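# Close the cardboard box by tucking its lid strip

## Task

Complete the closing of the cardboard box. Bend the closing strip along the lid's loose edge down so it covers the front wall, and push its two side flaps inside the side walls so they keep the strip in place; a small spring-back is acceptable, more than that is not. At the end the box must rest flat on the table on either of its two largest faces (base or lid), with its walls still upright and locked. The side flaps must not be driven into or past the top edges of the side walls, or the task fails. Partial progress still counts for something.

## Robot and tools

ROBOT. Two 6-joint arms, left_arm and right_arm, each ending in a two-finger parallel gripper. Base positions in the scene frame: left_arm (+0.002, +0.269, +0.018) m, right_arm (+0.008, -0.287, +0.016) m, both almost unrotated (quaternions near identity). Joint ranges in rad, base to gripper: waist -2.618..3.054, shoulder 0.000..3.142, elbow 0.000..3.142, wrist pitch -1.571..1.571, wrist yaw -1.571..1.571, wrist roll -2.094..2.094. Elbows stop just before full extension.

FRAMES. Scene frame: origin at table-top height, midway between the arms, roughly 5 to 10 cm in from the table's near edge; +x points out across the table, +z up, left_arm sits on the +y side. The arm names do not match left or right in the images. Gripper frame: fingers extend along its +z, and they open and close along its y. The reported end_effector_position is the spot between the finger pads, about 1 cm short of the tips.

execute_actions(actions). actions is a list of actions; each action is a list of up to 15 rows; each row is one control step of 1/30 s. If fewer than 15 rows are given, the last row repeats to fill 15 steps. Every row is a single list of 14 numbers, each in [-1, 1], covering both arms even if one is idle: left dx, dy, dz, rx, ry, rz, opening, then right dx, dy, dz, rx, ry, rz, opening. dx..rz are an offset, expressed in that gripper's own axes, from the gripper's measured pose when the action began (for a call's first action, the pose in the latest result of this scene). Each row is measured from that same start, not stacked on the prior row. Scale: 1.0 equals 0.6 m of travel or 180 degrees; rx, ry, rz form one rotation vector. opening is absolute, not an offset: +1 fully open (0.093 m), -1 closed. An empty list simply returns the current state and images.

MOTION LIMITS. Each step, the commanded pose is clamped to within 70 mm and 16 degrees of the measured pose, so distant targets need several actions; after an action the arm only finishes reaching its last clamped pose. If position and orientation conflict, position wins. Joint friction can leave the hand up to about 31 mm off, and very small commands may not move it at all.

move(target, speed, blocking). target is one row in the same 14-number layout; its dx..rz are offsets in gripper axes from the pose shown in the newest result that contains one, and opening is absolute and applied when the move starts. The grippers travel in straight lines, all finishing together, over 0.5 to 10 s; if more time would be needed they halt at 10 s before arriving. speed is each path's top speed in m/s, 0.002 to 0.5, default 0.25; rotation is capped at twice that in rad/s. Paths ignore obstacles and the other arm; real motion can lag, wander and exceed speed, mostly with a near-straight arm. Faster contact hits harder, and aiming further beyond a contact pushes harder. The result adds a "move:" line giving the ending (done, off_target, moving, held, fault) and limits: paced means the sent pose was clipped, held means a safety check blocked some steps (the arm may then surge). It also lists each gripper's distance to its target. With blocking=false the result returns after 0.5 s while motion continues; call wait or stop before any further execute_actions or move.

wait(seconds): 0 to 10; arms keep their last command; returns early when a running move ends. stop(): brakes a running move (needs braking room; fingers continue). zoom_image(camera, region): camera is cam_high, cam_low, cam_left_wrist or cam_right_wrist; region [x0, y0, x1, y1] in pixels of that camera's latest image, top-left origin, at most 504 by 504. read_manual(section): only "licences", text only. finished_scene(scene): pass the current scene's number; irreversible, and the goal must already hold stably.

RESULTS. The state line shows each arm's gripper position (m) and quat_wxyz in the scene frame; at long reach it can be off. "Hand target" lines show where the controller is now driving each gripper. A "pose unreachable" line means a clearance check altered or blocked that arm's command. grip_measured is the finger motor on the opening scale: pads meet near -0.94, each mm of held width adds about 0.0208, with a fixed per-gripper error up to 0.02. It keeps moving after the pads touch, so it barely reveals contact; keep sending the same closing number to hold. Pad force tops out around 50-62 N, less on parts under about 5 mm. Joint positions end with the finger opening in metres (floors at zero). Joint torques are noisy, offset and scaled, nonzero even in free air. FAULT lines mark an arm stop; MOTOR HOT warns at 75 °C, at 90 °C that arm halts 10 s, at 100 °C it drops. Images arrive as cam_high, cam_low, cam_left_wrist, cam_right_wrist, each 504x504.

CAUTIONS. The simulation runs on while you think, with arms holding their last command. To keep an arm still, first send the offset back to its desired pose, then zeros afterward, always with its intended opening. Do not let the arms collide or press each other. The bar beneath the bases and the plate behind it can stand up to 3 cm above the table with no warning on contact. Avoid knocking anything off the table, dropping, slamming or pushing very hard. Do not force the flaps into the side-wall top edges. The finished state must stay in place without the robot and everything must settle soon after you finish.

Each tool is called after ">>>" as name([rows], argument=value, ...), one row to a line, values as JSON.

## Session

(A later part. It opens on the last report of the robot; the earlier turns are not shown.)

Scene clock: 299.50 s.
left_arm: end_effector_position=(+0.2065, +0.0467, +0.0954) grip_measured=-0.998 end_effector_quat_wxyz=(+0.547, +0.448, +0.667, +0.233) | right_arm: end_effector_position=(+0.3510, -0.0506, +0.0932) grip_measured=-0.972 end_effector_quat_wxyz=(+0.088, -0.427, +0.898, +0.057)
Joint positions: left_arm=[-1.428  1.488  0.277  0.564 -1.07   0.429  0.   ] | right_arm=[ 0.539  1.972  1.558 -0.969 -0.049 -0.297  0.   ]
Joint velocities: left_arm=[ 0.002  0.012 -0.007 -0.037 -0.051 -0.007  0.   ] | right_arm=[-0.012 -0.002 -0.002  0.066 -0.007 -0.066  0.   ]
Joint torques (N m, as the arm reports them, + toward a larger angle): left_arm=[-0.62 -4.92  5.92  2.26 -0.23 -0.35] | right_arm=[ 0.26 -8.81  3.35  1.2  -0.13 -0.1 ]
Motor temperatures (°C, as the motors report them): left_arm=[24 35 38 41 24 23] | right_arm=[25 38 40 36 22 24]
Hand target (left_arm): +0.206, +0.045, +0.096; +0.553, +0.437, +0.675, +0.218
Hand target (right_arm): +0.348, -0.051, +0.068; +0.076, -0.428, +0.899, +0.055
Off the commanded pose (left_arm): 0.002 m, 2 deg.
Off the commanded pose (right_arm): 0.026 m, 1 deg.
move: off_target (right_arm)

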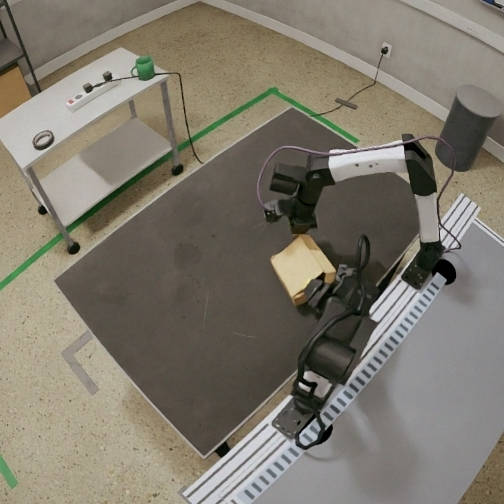

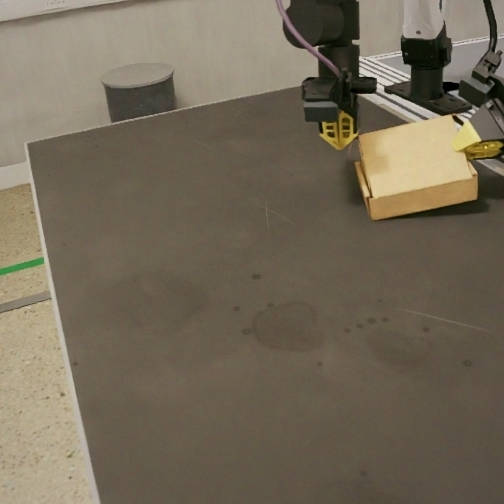

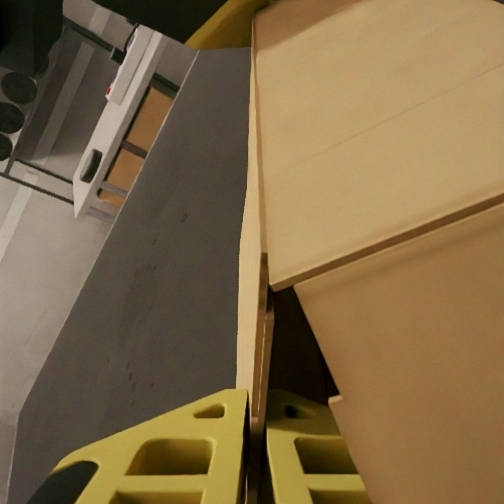

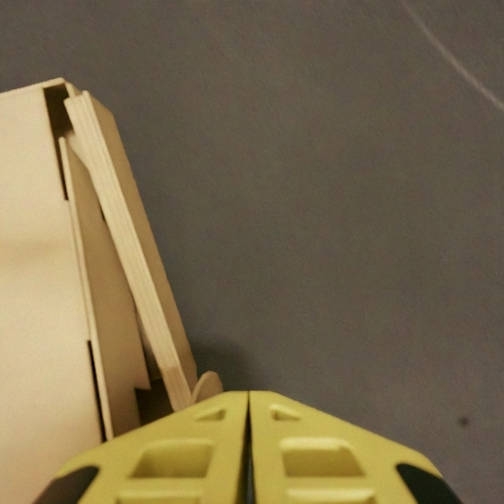

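Oops; lift right at once.

>>> move(target=[0,0,0,0,0,0,-1, 0,0,-0.15,0,0,0,-1], speed=0.1)

>>> move(target=[0,0,0,0,0,0,0.2, 0,0,0,0,0,0,-1], speed=0.1)

Scene clock: 307.20 s.
left_arm: end_effector_position=(+0.2069, +0.0476, +0.0961) grip_measured=-0.998 end_effector_quat_wxyz=(+0.547, +0.449, +0.666, +0.238) | right_arm: end_effector_position=(+0.3417, -0.0647, +0.1752) grip_measured=-0.972 end_effector_quat_wxyz=(+0.085, -0.427, +0.898, +0.056)
Joint positions: left_arm=[-1.428  1.488  0.277  0.564 -1.078  0.437  0.   ] | right_arm=[ 0.53   1.91   1.802 -1.282 -0.049 -0.305  0.   ]
Joint velocities: left_arm=[-0.022 -0.002  0.007  0.081  0.037 -0.022  0.   ] | right_arm=[ 0.012  0.017  0.007  0.007 -0.007  0.081  0.   ]
Joint torques (N m, as the arm reports them, + toward a larger angle): left_arm=[-0.69 -4.74  5.96  2.17 -0.27 -0.09] | right_arm=[ -0.2  -10.84   7.61   0.48  -0.17  -0.09]
Motor temperatures (°C, as the motors report them): left_arm=[24 35 38 41 24 23] | right_arm=[25 39 39 36 22 24]
Hand target (left_arm): +0.206, +0.047, +0.095; +0.547, +0.449, +0.667, +0.233
Hand target (right_arm): +0.343, -0.067, +0.182; +0.089, -0.427, +0.898, +0.057
Off the commanded pose (left_arm): 0.001 m, 1 deg.
Off the commanded pose (right_arm): 0.006 m, 0 deg.
move: done

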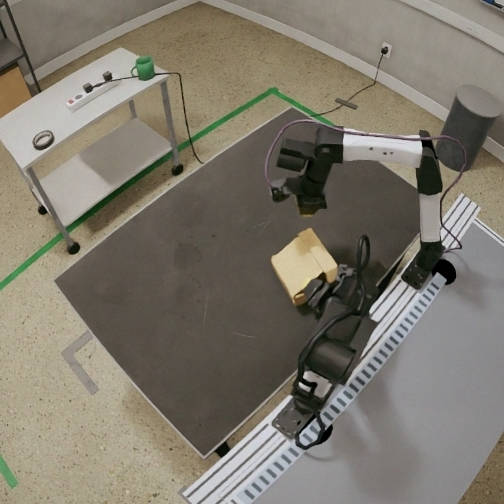

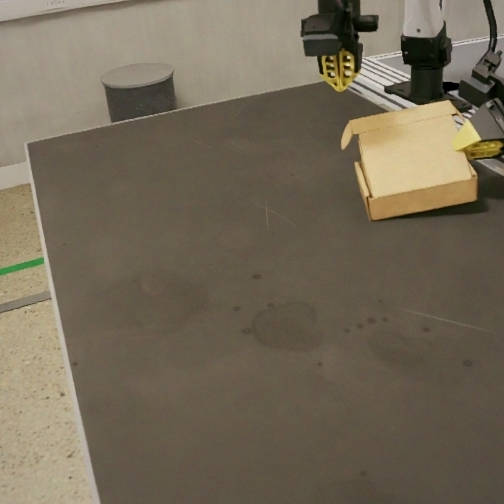

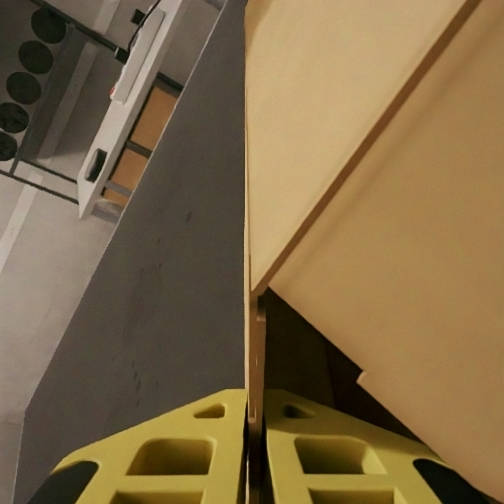

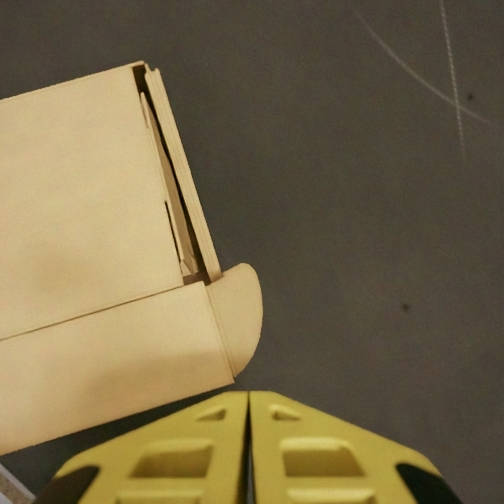

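Scene clock: 307.70 s.
left_arm: end_effector_position=(+0.2069, +0.0477, +0.0961) grip_measured=+0.198 end_effector_quat_wxyz=(+0.547, +0.449, +0.666, +0.238) | right_arm: end_effector_position=(+0.3417, -0.0647, +0.1752) grip_measured=-0.972 end_effector_quat_wxyz=(+0.085, -0.427, +0.898, +0.056)
Joint positions: left_arm=[-1.428  1.488  0.277  0.564 -1.078  0.437  0.055] | right_arm=[ 0.53   1.91   1.802 -1.282 -0.049 -0.305  0.   ]
Joint velocities: left_arm=[ 0.012 -0.017 -0.017  0.007  0.022 -0.095  0.001] | right_arm=[-0.012  0.007 -0.012  0.007  0.022  0.022  0.   ]
Joint torques (N m, as the arm reports them, + toward a larger angle): left_arm=[-0.63 -4.88  6.06  2.1  -0.34  0.01] | right_arm=[  0.41 -10.6    6.32   0.6   -0.15  -0.08]
Motor temperatures (°C, as the motors report them): left_arm=[24 35 38 41 24 23] | right_arm=[25 39 39 36 22 24]
Hand target (left_arm): +0.207, +0.048, +0.096; +0.547, +0.449, +0.666, +0.238
Hand target (right_arm): +0.342, -0.065, +0.175; +0.085, -0.427, +0.898, +0.056
Off the commanded pose (left_arm): 0.000 m, 0 deg.
Off the commanded pose (right_arm): 0.000 m, 0 deg.
move: done

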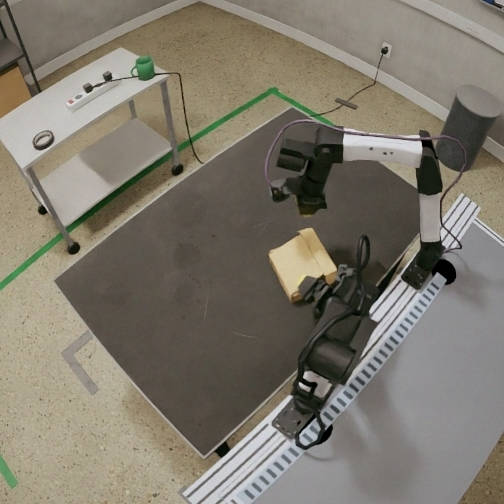

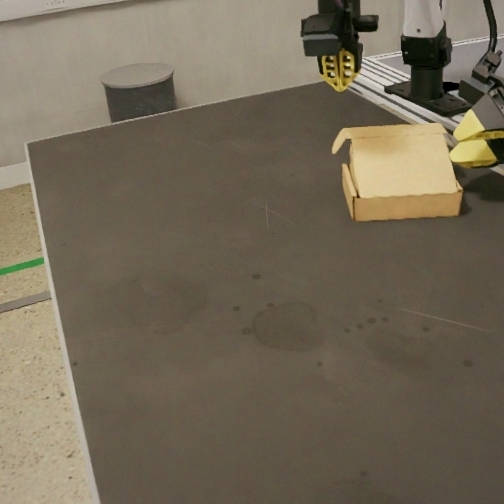

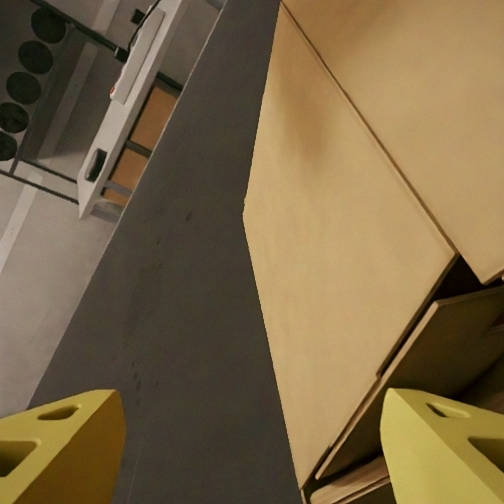

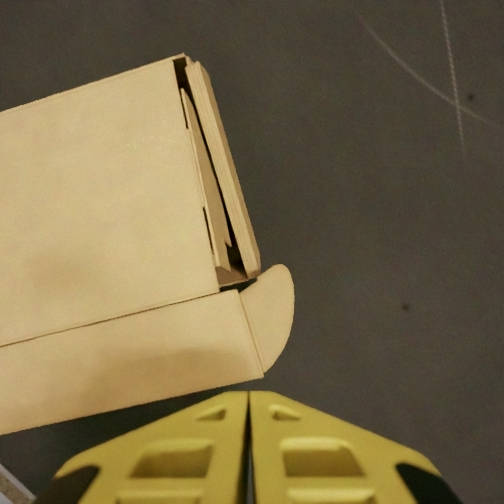

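>>> move(target=[0,0.12,-0.03,0.135,0,-0.243,-1, 0,0,0,0,0,0,-1], speed=0.15)

Scene clock: 315.27 s.
left_arm: end_effector_position=(+0.2146, +0.0876, +0.1484) grip_measured=-1.000 end_effector_quat_wxyz=(+0.486, +0.280, +0.820, -0.115) | right_arm: end_effector_position=(+0.3417, -0.0647, +0.1752) grip_measured=-0.972 end_effector_quat_wxyz=(+0.085, -0.427, +0.898, +0.056)
Joint positions: left_arm=[-0.974  0.751  0.347 -0.151 -0.29  -0.056  0.   ] | right_arm=[ 0.53   1.91   1.802 -1.282 -0.049 -0.305  0.   ]
Joint velocities: left_arm=[-0.017  0.012 -0.002  0.007  0.007 -0.022  0.   ] | right_arm=[-0.007 -0.007  0.007  0.007 -0.125 -0.066  0.   ]
Joint torques (N m, as the arm reports them, + toward a larger angle): left_arm=[ 0.08 -2.55 10.72  2.29 -0.02  0.01] | right_arm=[  0.43 -10.63   6.36   0.64  -0.14  -0.09]
Motor temperatures (°C, as the motors report them): left_arm=[24 35 38 40 24 23] | right_arm=[25 40 40 35 22 24]
Hand target (left_arm): +0.215, +0.088, +0.158; +0.492, +0.274, +0.818, -0.123
Hand target (right_arm): +0.342, -0.065, +0.175; +0.085, -0.427, +0.898, +0.056
Off the commanded pose (left_arm): 0.011 m, 1 deg.
Off the commanded pose (right_arm): 0.000 m, 0 deg.
move: off_target (left_arm)

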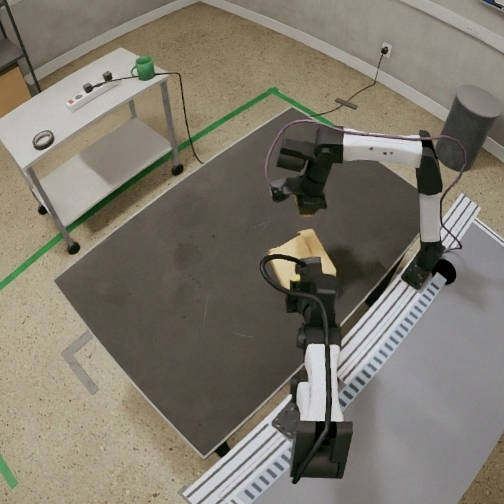

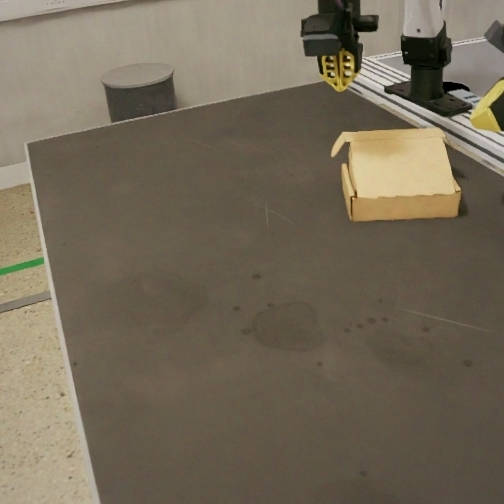

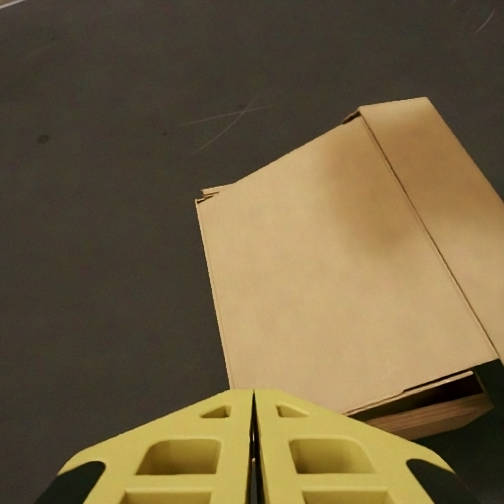

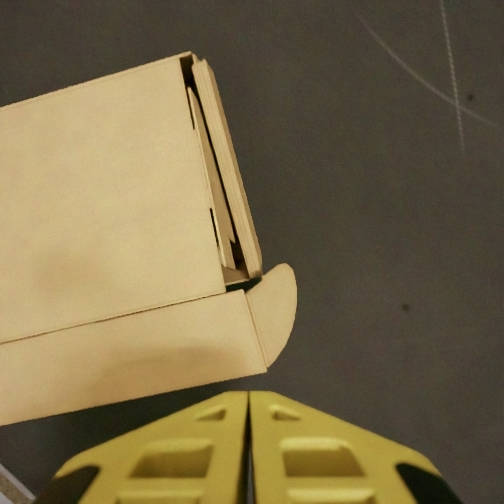

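>>> move(target=[0.108,0.102,0.19,0.193,0,0.111,-1, 0.227,0.087,0.05,0,0,-0.083,-1], speed=0.15)

>>> move(target=[0,0,0,0,0,0,-1, 0,0,0.12,0,-0.33,0,-1], speed=0.15)

Scene clock: 344.17 s.
left_arm: end_effector_position=(+0.3073, +0.1030, +0.0421) grip_measured=-1.000 end_effector_quat_wxyz=(+0.400, +0.551, +0.683, -0.263) | right_arm: end_effector_position=(+0.2255, -0.1323, +0.1274) grip_measured=-0.972 end_effector_quat_wxyz=(+0.093, -0.531, +0.841, +0.047)
Joint positions: left_arm=[-0.213  1.734  0.61   0.128  0.849  0.971  0.   ] | right_arm=[ 0.551  1.387  1.046 -1.045 -0.049 -0.524  0.   ]
Joint velocities: left_arm=[-0.002 -0.002 -0.012 -0.125 -0.037 -0.081  0.   ] | right_arm=[-0.012 -0.002 -0.002  0.051 -0.007  0.066  0.   ]
Joint torques (N m, as the arm reports them, + toward a larger angle): left_arm=[-0.11 -5.44  7.59  1.45  0.45  0.11] | right_arm=[ 1.35 -6.24  4.91  0.75 -0.16 -0.13]
Motor temperatures (°C, as the motors report them): left_arm=[24 33 43 40 24 23] | right_arm=[25 43 40 33 22 24]
Hand target (left_arm): +0.309, +0.104, +0.038; +0.392, +0.550, +0.687, -0.269
Hand target (right_arm): +0.220, -0.132, +0.123; +0.091, -0.540, +0.835, +0.045
Off the commanded pose (left_arm): 0.005 m, 1 deg.
Off the commanded pose (right_arm): 0.010 m, 1 deg.
move: done

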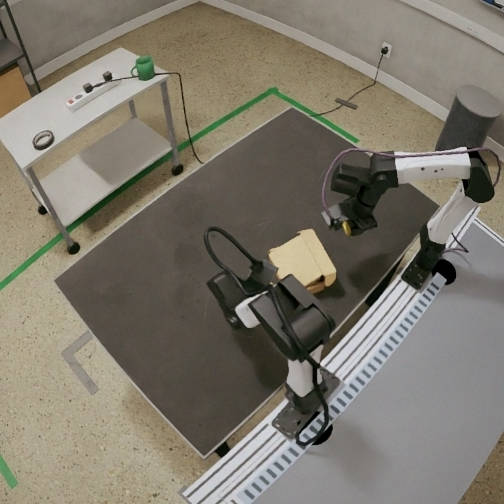

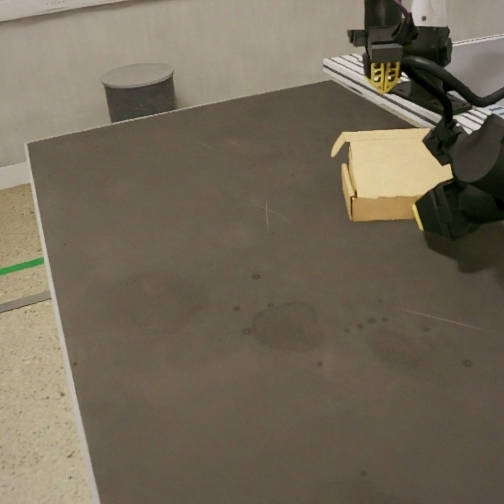

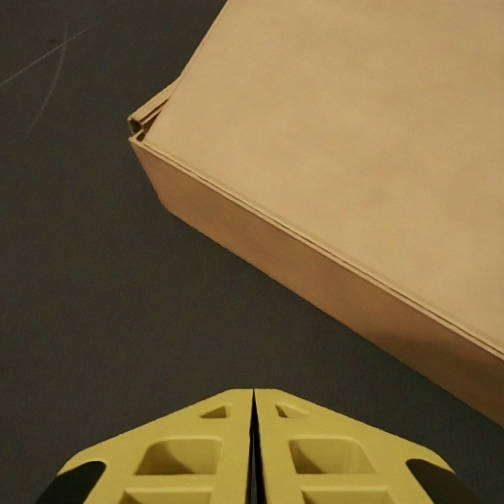

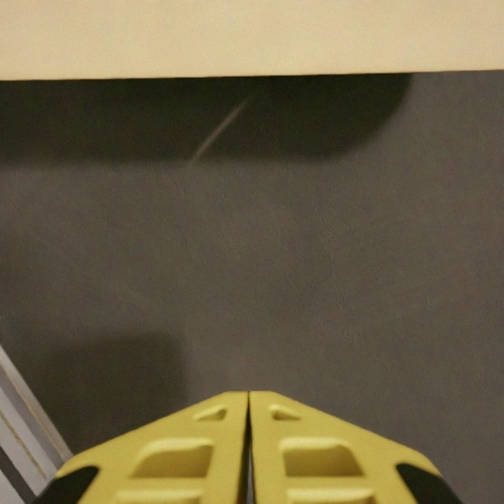

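Scene clock: 348.53 s.
left_arm: end_effector_position=(+0.3073, +0.1030, +0.0421) grip_measured=-1.000 end_effector_quat_wxyz=(+0.400, +0.551, +0.683, -0.263) | right_arm: end_effector_position=(+0.2404, -0.1195, +0.0651) grip_measured=-0.972 end_effector_quat_wxyz=(+0.504, -0.445, +0.679, +0.296)
Joint positions: left_arm=[-0.213  1.734  0.61   0.128  0.849  0.971  0.   ] | right_arm=[ 0.12   1.521  0.082  0.899 -0.853 -0.507  0.   ]
Joint velocities: left_arm=[-0.012  0.002  0.027 -0.022  0.022 -0.022  0.   ] | right_arm=[ 0.007  0.002 -0.002 -0.022 -0.037  0.022  0.   ]
Joint torques (N m, as the arm reports them, + toward a larger angle): left_arm=[-0.77 -7.45  5.99  1.64  0.41  0.05] | right_arm=[-0.38 -2.52  2.26  1.85 -0.45 -0.03]
Motor temperatures (°C, as the motors report them): left_arm=[24 34 42 39 24 23] | right_arm=[25 42 39 34 22 24]
Hand target (left_arm): +0.307, +0.103, +0.042; +0.400, +0.551, +0.683, -0.263
Hand target (right_arm): +0.231, -0.122, +0.057; +0.491, -0.438, +0.688, +0.307
Off the commanded pose (left_arm): 0.000 m, 0 deg.
Off the commanded pose (right_arm): 0.011 m, 2 deg.
move: off_target (right_arm)

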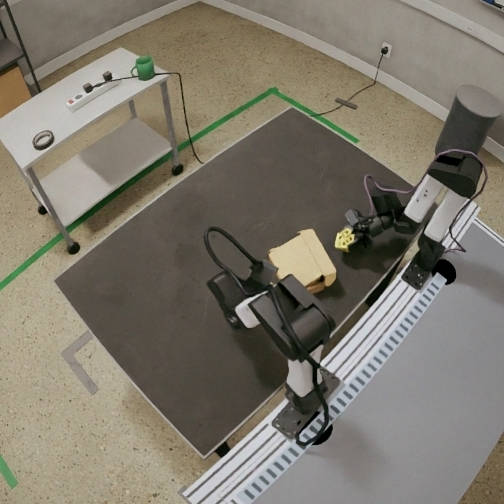

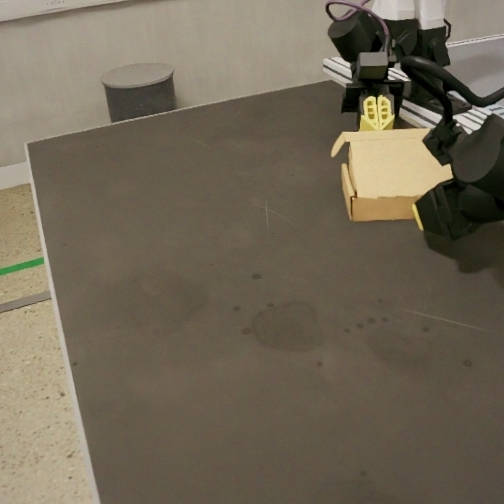

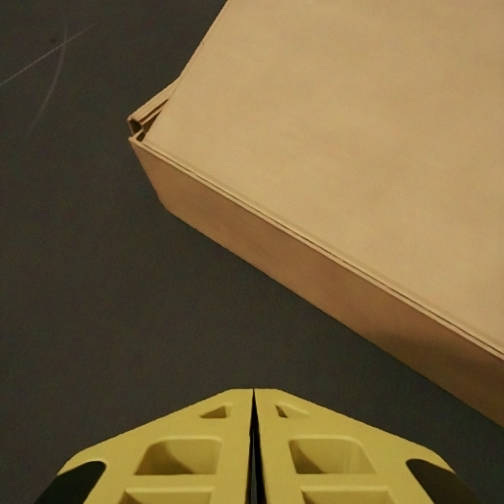

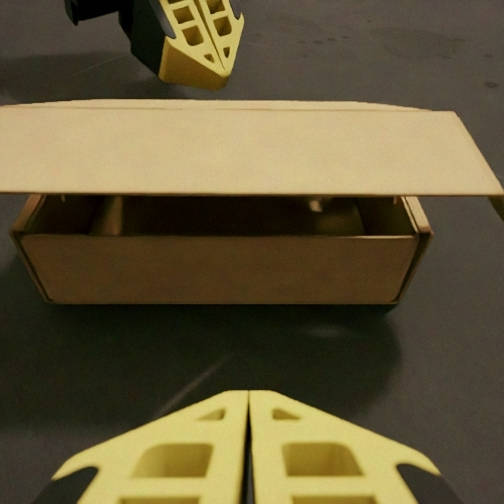

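>>> move(target=[0.005,0,0.07,0,0,0,-1, 0,0,0.12,0,0,0,-1], speed=0.08)

Scene clock: 353.80 s.
left_arm: end_effector_position=(+0.3158, +0.0739, +0.0221) grip_measured=-1.000 end_effector_quat_wxyz=(+0.404, +0.550, +0.682, -0.262) | right_arm: end_effector_position=(+0.2644, -0.0627, +0.0420) grip_measured=-0.972 end_effector_quat_wxyz=(+0.502, -0.441, +0.681, +0.299)
Joint positions: left_arm=[-0.312  1.858  0.61   0.352  0.793  0.847  0.   ] | right_arm=[ 0.373  1.919  0.209  1.278 -0.631 -0.336  0.   ]
Joint velocities: left_arm=[ 0.007 -0.002 -0.012 -0.037  0.022 -0.007  0.   ] | right_arm=[-0.007 -0.002 -0.002 -0.007  0.022 -0.022  0.   ]
Joint torques (N m, as the arm reports them, + toward a larger angle): left_arm=[-1.61 -6.41  6.48  1.99  0.3  -0.02] | right_arm=[ 1.42 -4.86  4.    2.03 -0.21 -0.04]
Motor temperatures (°C, as the motors report them): left_arm=[24 34 42 39 24 23] | right_arm=[25 41 39 35 22 24]
Hand target (left_arm): +0.318, +0.071, +0.017; +0.401, +0.551, +0.683, -0.262
Hand target (right_arm): +0.269, -0.057, +0.043; +0.506, -0.442, +0.678, +0.299
Off the commanded pose (left_arm): 0.006 m, 1 deg.
Off the commanded pose (right_arm): 0.008 m, 1 deg.
move: done

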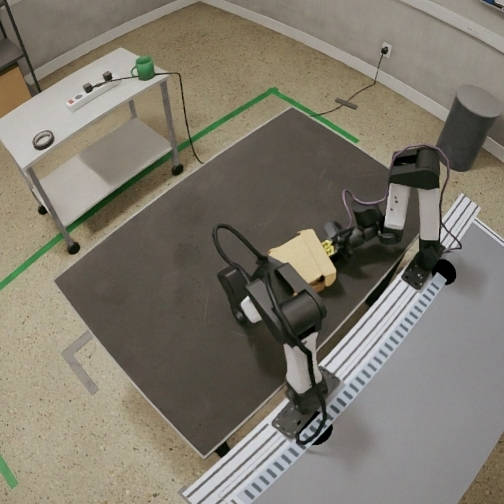

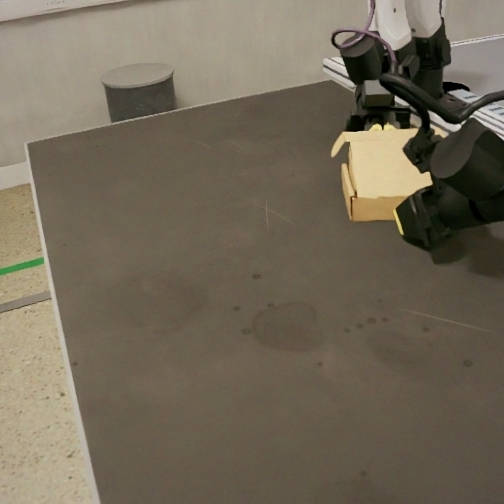

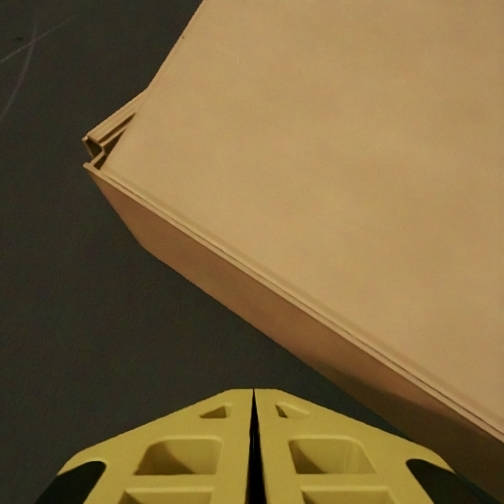

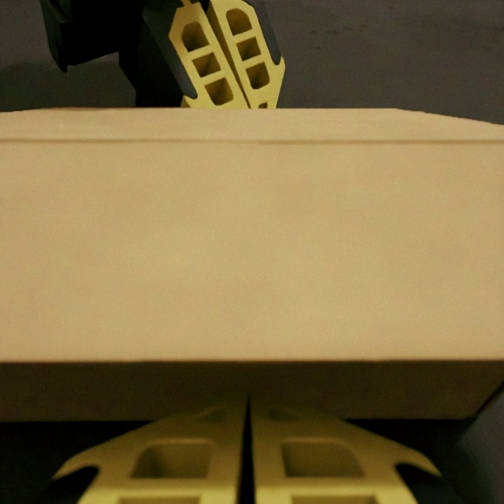

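>>> move(target=[0,0,0,0,0,0,-1, -0.022,0,0.06,0,0,0,-1], speed=0.04)

Scene clock: 359.90 s.
left_arm: end_effector_position=(+0.3189, +0.0774, +0.0223) grip_measured=-1.000 end_effector_quat_wxyz=(+0.407, +0.547, +0.685, -0.258) | right_arm: end_effector_position=(+0.2792, -0.0375, +0.0489) grip_measured=-0.972 end_effector_quat_wxyz=(+0.513, -0.435, +0.678, +0.295)
Joint positions: left_arm=[-0.301  1.858  0.61   0.356  0.79   0.846  0.   ] | right_arm=[ 0.458  1.943  0.29   1.272 -0.539 -0.287  0.   ]
Joint velocities: left_arm=[ 0.002 -0.017  0.007 -0.022 -0.022 -0.007  0.   ] | right_arm=[ 0.012 -0.002 -0.012  0.022  0.051  0.066  0.   ]
Joint torques (N m, as the arm reports them, + toward a larger angle): left_arm=[-1.63 -8.32  5.41  1.8   0.37  0.06] | right_arm=[ 2.35 -5.3   5.04  1.72 -0.14  0.02]
Motor temperatures (°C, as the motors report them): left_arm=[24 35 41 39 24 23] | right_arm=[25 40 38 37 22 24]
Hand target (left_arm): +0.316, +0.074, +0.022; +0.404, +0.550, +0.682, -0.262
Hand target (right_arm): +0.280, -0.028, +0.044; +0.502, -0.440, +0.681, +0.301
Off the commanded pose (left_arm): 0.005 m, 1 deg.
Off the commanded pose (right_arm): 0.011 m, 2 deg.
move: off_target (right_arm)

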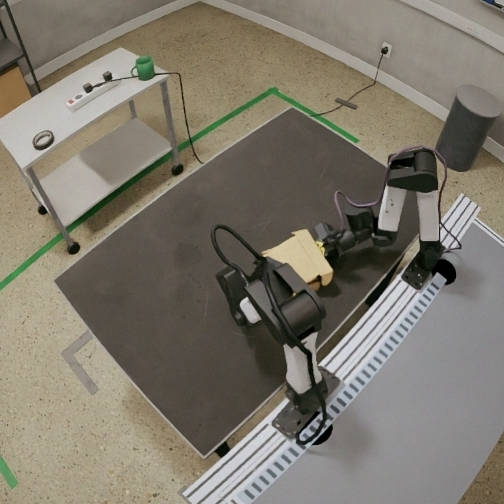

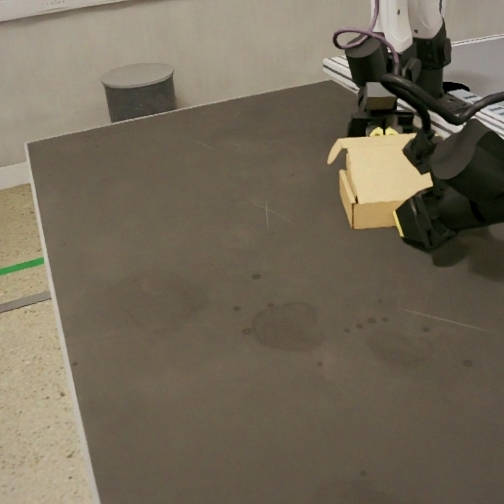

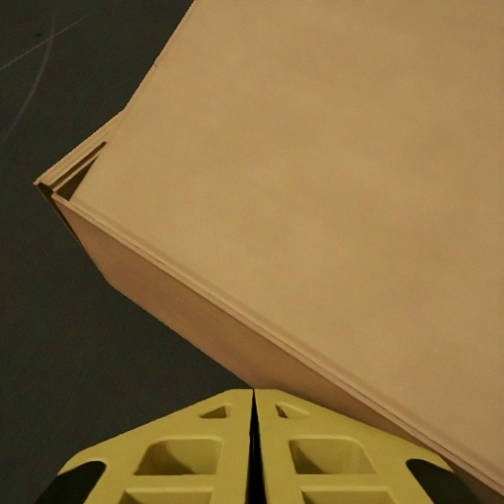

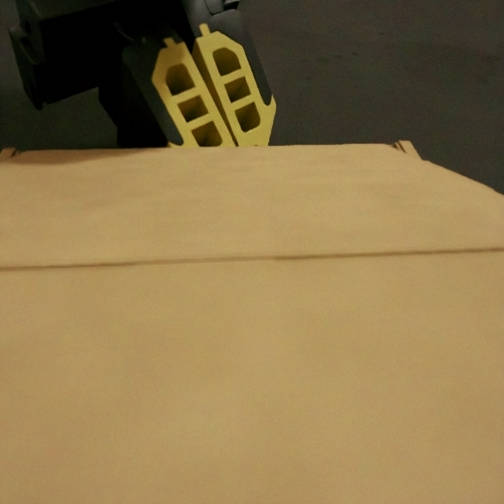

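>>> move(target=[0,0,0.008,0,0,0,-1, -0.085,0,0.03,0,0,0,-1], speed=0.04)

Scene clock: 366.10 s.
left_arm: end_effector_position=(+0.3285, +0.0863, +0.0198) grip_measured=-1.000 end_effector_quat_wxyz=(+0.411, +0.540, +0.697, -0.232) | right_arm: end_effector_position=(+0.3003, -0.0222, +0.0914) grip_measured=-0.972 end_effector_quat_wxyz=(+0.530, -0.418, +0.685, +0.274)
Joint positions: left_arm=[-0.287  1.858  0.61   0.373  0.742  0.843  0.   ] | right_arm=[ 0.513  1.734  0.383  1.007 -0.427 -0.254  0.   ]
Joint velocities: left_arm=[ 0.002 -0.002 -0.007 -0.051 -0.022  0.022  0.   ] | right_arm=[-0.012  0.007 -0.002 -0.037 -0.066  0.037  0.   ]
Joint torques (N m, as the arm reports them, + toward a larger angle): left_arm=[-2.78 -7.38  5.8   1.97  0.69 -0.06] | right_arm=[ 2.96 -6.84  6.26  1.65 -0.43 -0.02]
Motor temperatures (°C, as the motors report them): left_arm=[24 35 40 38 24 23] | right_arm=[25 39 38 37 22 24]
Hand target (left_arm): +0.320, +0.074, +0.020; +0.407, +0.547, +0.685, -0.257
Hand target (right_arm): +0.291, -0.007, +0.093; +0.514, -0.434, +0.678, +0.296
Off the commanded pose (left_arm): 0.015 m, 3 deg.
Off the commanded pose (right_arm): 0.017 m, 4 deg.
move: off_target (left_arm, right_arm)

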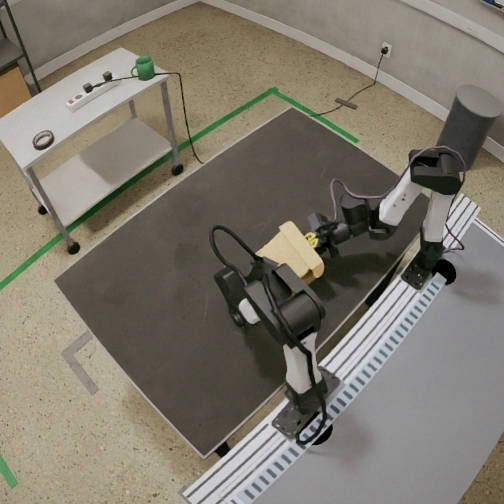

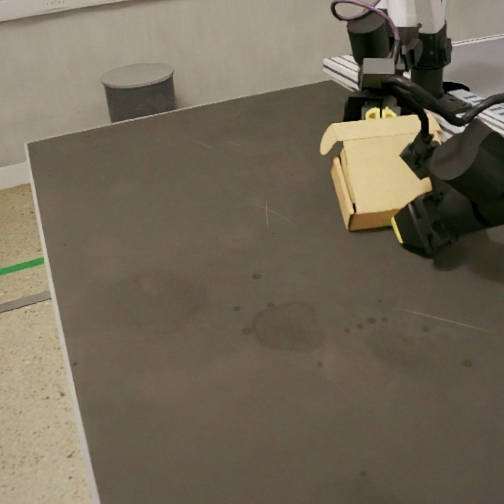

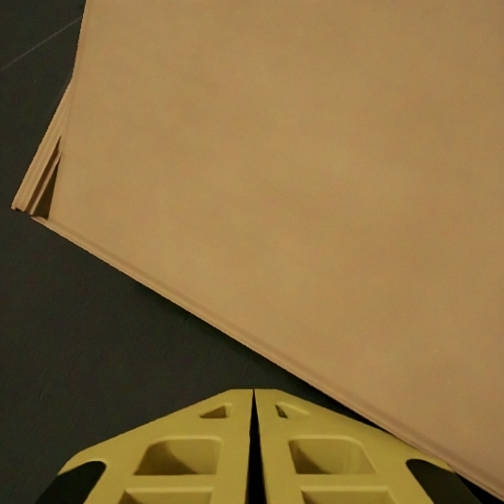

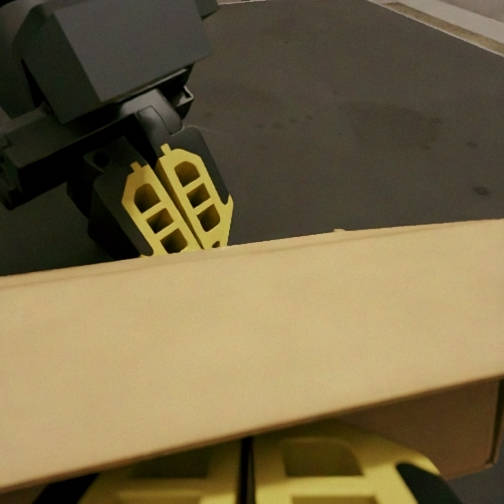

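>>> move(target=[0,0,-0.01,0,0,0,-1, -0.065,0.015,0.045,0,0,0,-1], speed=0.04)

Scene clock: 371.20 s.
left_arm: end_effector_position=(+0.3298, +0.0932, +0.0157) grip_measured=-1.000 end_effector_quat_wxyz=(+0.405, +0.539, +0.705, -0.221) | right_arm: end_effector_position=(+0.3159, +0.0082, +0.1272) grip_measured=-0.972 end_effector_quat_wxyz=(+0.553, -0.408, +0.676, +0.266)
Joint positions: left_arm=[-0.274  1.858  0.61   0.354  0.724  0.859  0.   ] | right_arm=[ 0.597  1.691  0.507  0.903 -0.323 -0.221  0.   ]
Joint velocities: left_arm=[ 0.012 -0.007  0.007  0.051  0.007  0.095  0.   ] | right_arm=[ 0.007  0.012  0.002 -0.022 -0.037 -0.066  0.   ]
Joint torques (N m, as the arm reports them, + toward a larger angle): left_arm=[ -0.59 -10.11   5.     1.81   0.63   0.02] | right_arm=[ 2.21 -7.46  6.48  1.58 -0.2   0.  ]
Motor temperatures (°C, as the motors report them): left_arm=[24 36 40 38 25 23] | right_arm=[25 39 38 37 22 24]
Hand target (left_arm): +0.327, +0.091, +0.023; +0.411, +0.540, +0.697, -0.232
Hand target (right_arm): +0.308, +0.016, +0.120; +0.531, -0.417, +0.684, +0.275
Off the commanded pose (left_arm): 0.008 m, 2 deg.
Off the commanded pose (right_arm): 0.012 m, 3 deg.
move: off_target (right_arm)

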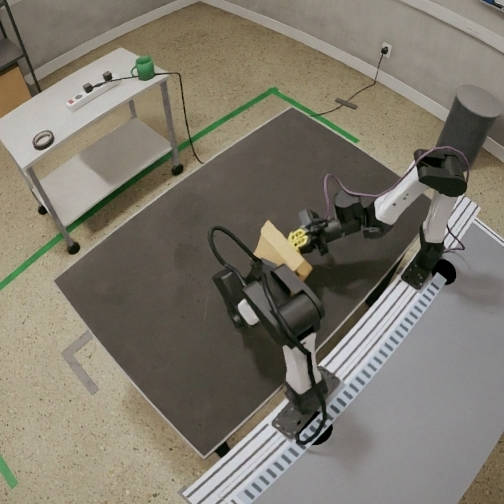

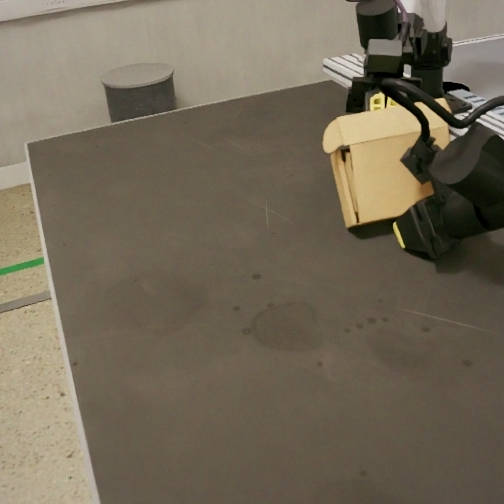

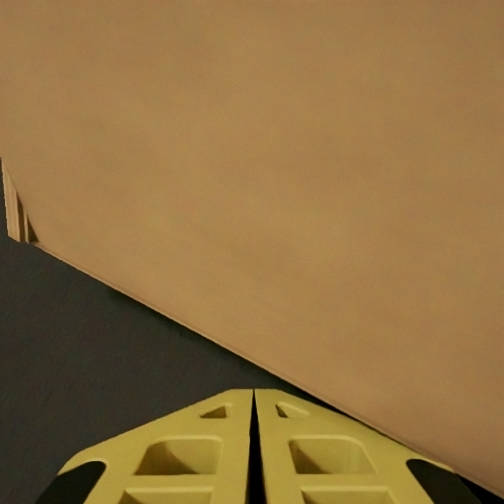

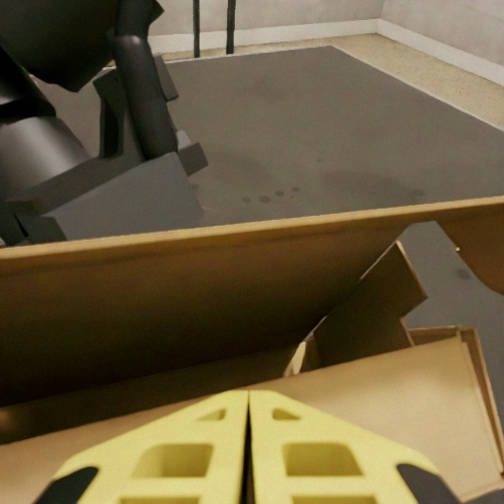

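>>> move(target=[0.025,0,-0.075,0,0,0,-1, -0.005,0.01,0.07,0,0,0,-1], speed=0.04)

Scene clock: 376.83 s.
left_arm: end_effector_position=(+0.3233, +0.1340, +0.0296) grip_measured=-1.000 end_effector_quat_wxyz=(+0.411, +0.541, +0.702, -0.216) | right_arm: end_effector_position=(+0.3307, +0.0385, +0.1163) grip_measured=-0.972 end_effector_quat_wxyz=(+0.550, -0.408, +0.679, +0.265)
Joint positions: left_arm=[-0.129  1.762  0.598  0.171  0.805  1.025  0.   ] | right_arm=[ 0.647  1.827  0.622  0.918 -0.273 -0.207  0.   ]
Joint velocities: left_arm=[-0.002 -0.007 -0.012  0.007  0.051 -0.037  0.   ] | right_arm=[ 0.002  0.007 -0.002 -0.022  0.066  0.037  0.   ]
Joint torques (N m, as the arm reports them, + toward a larger angle): left_arm=[-0.14 -9.18  3.9   1.47  0.43  0.13] | right_arm=[ 1.54 -7.14  6.82  2.25 -0.05 -0.03]
Motor temperatures (°C, as the motors report them): left_arm=[24 37 39 38 25 23] | right_arm=[25 39 39 38 22 24]
Hand target (left_arm): +0.313, +0.136, +0.028; +0.404, +0.539, +0.705, -0.222
Hand target (right_arm): +0.332, +0.046, +0.119; +0.553, -0.407, +0.676, +0.267
Off the commanded pose (left_arm): 0.010 m, 1 deg.
Off the commanded pose (right_arm): 0.009 m, 1 deg.
move: done

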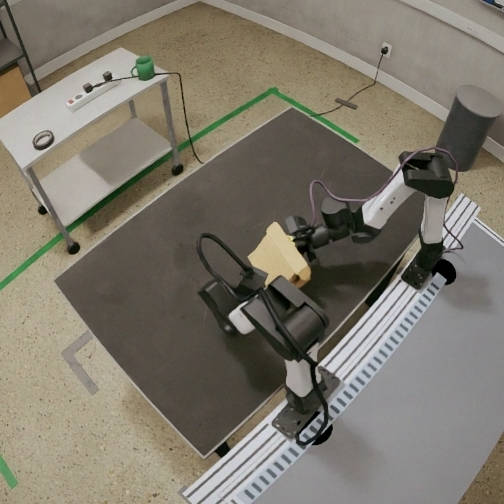

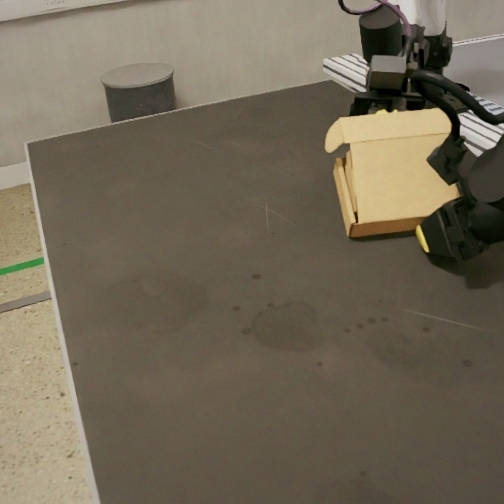

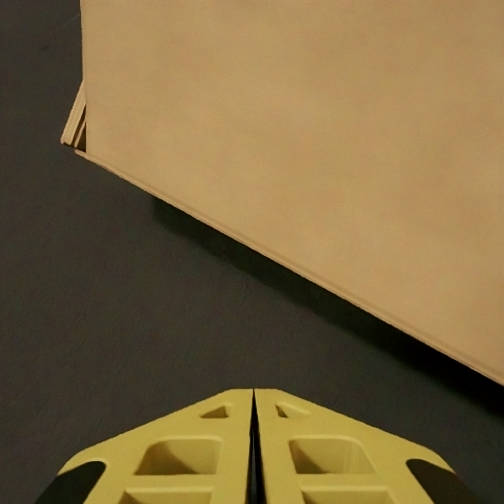

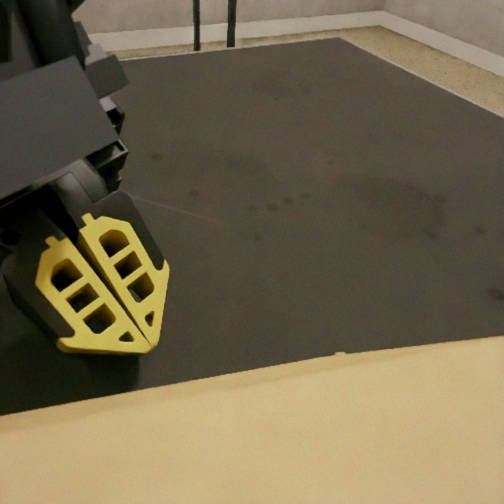

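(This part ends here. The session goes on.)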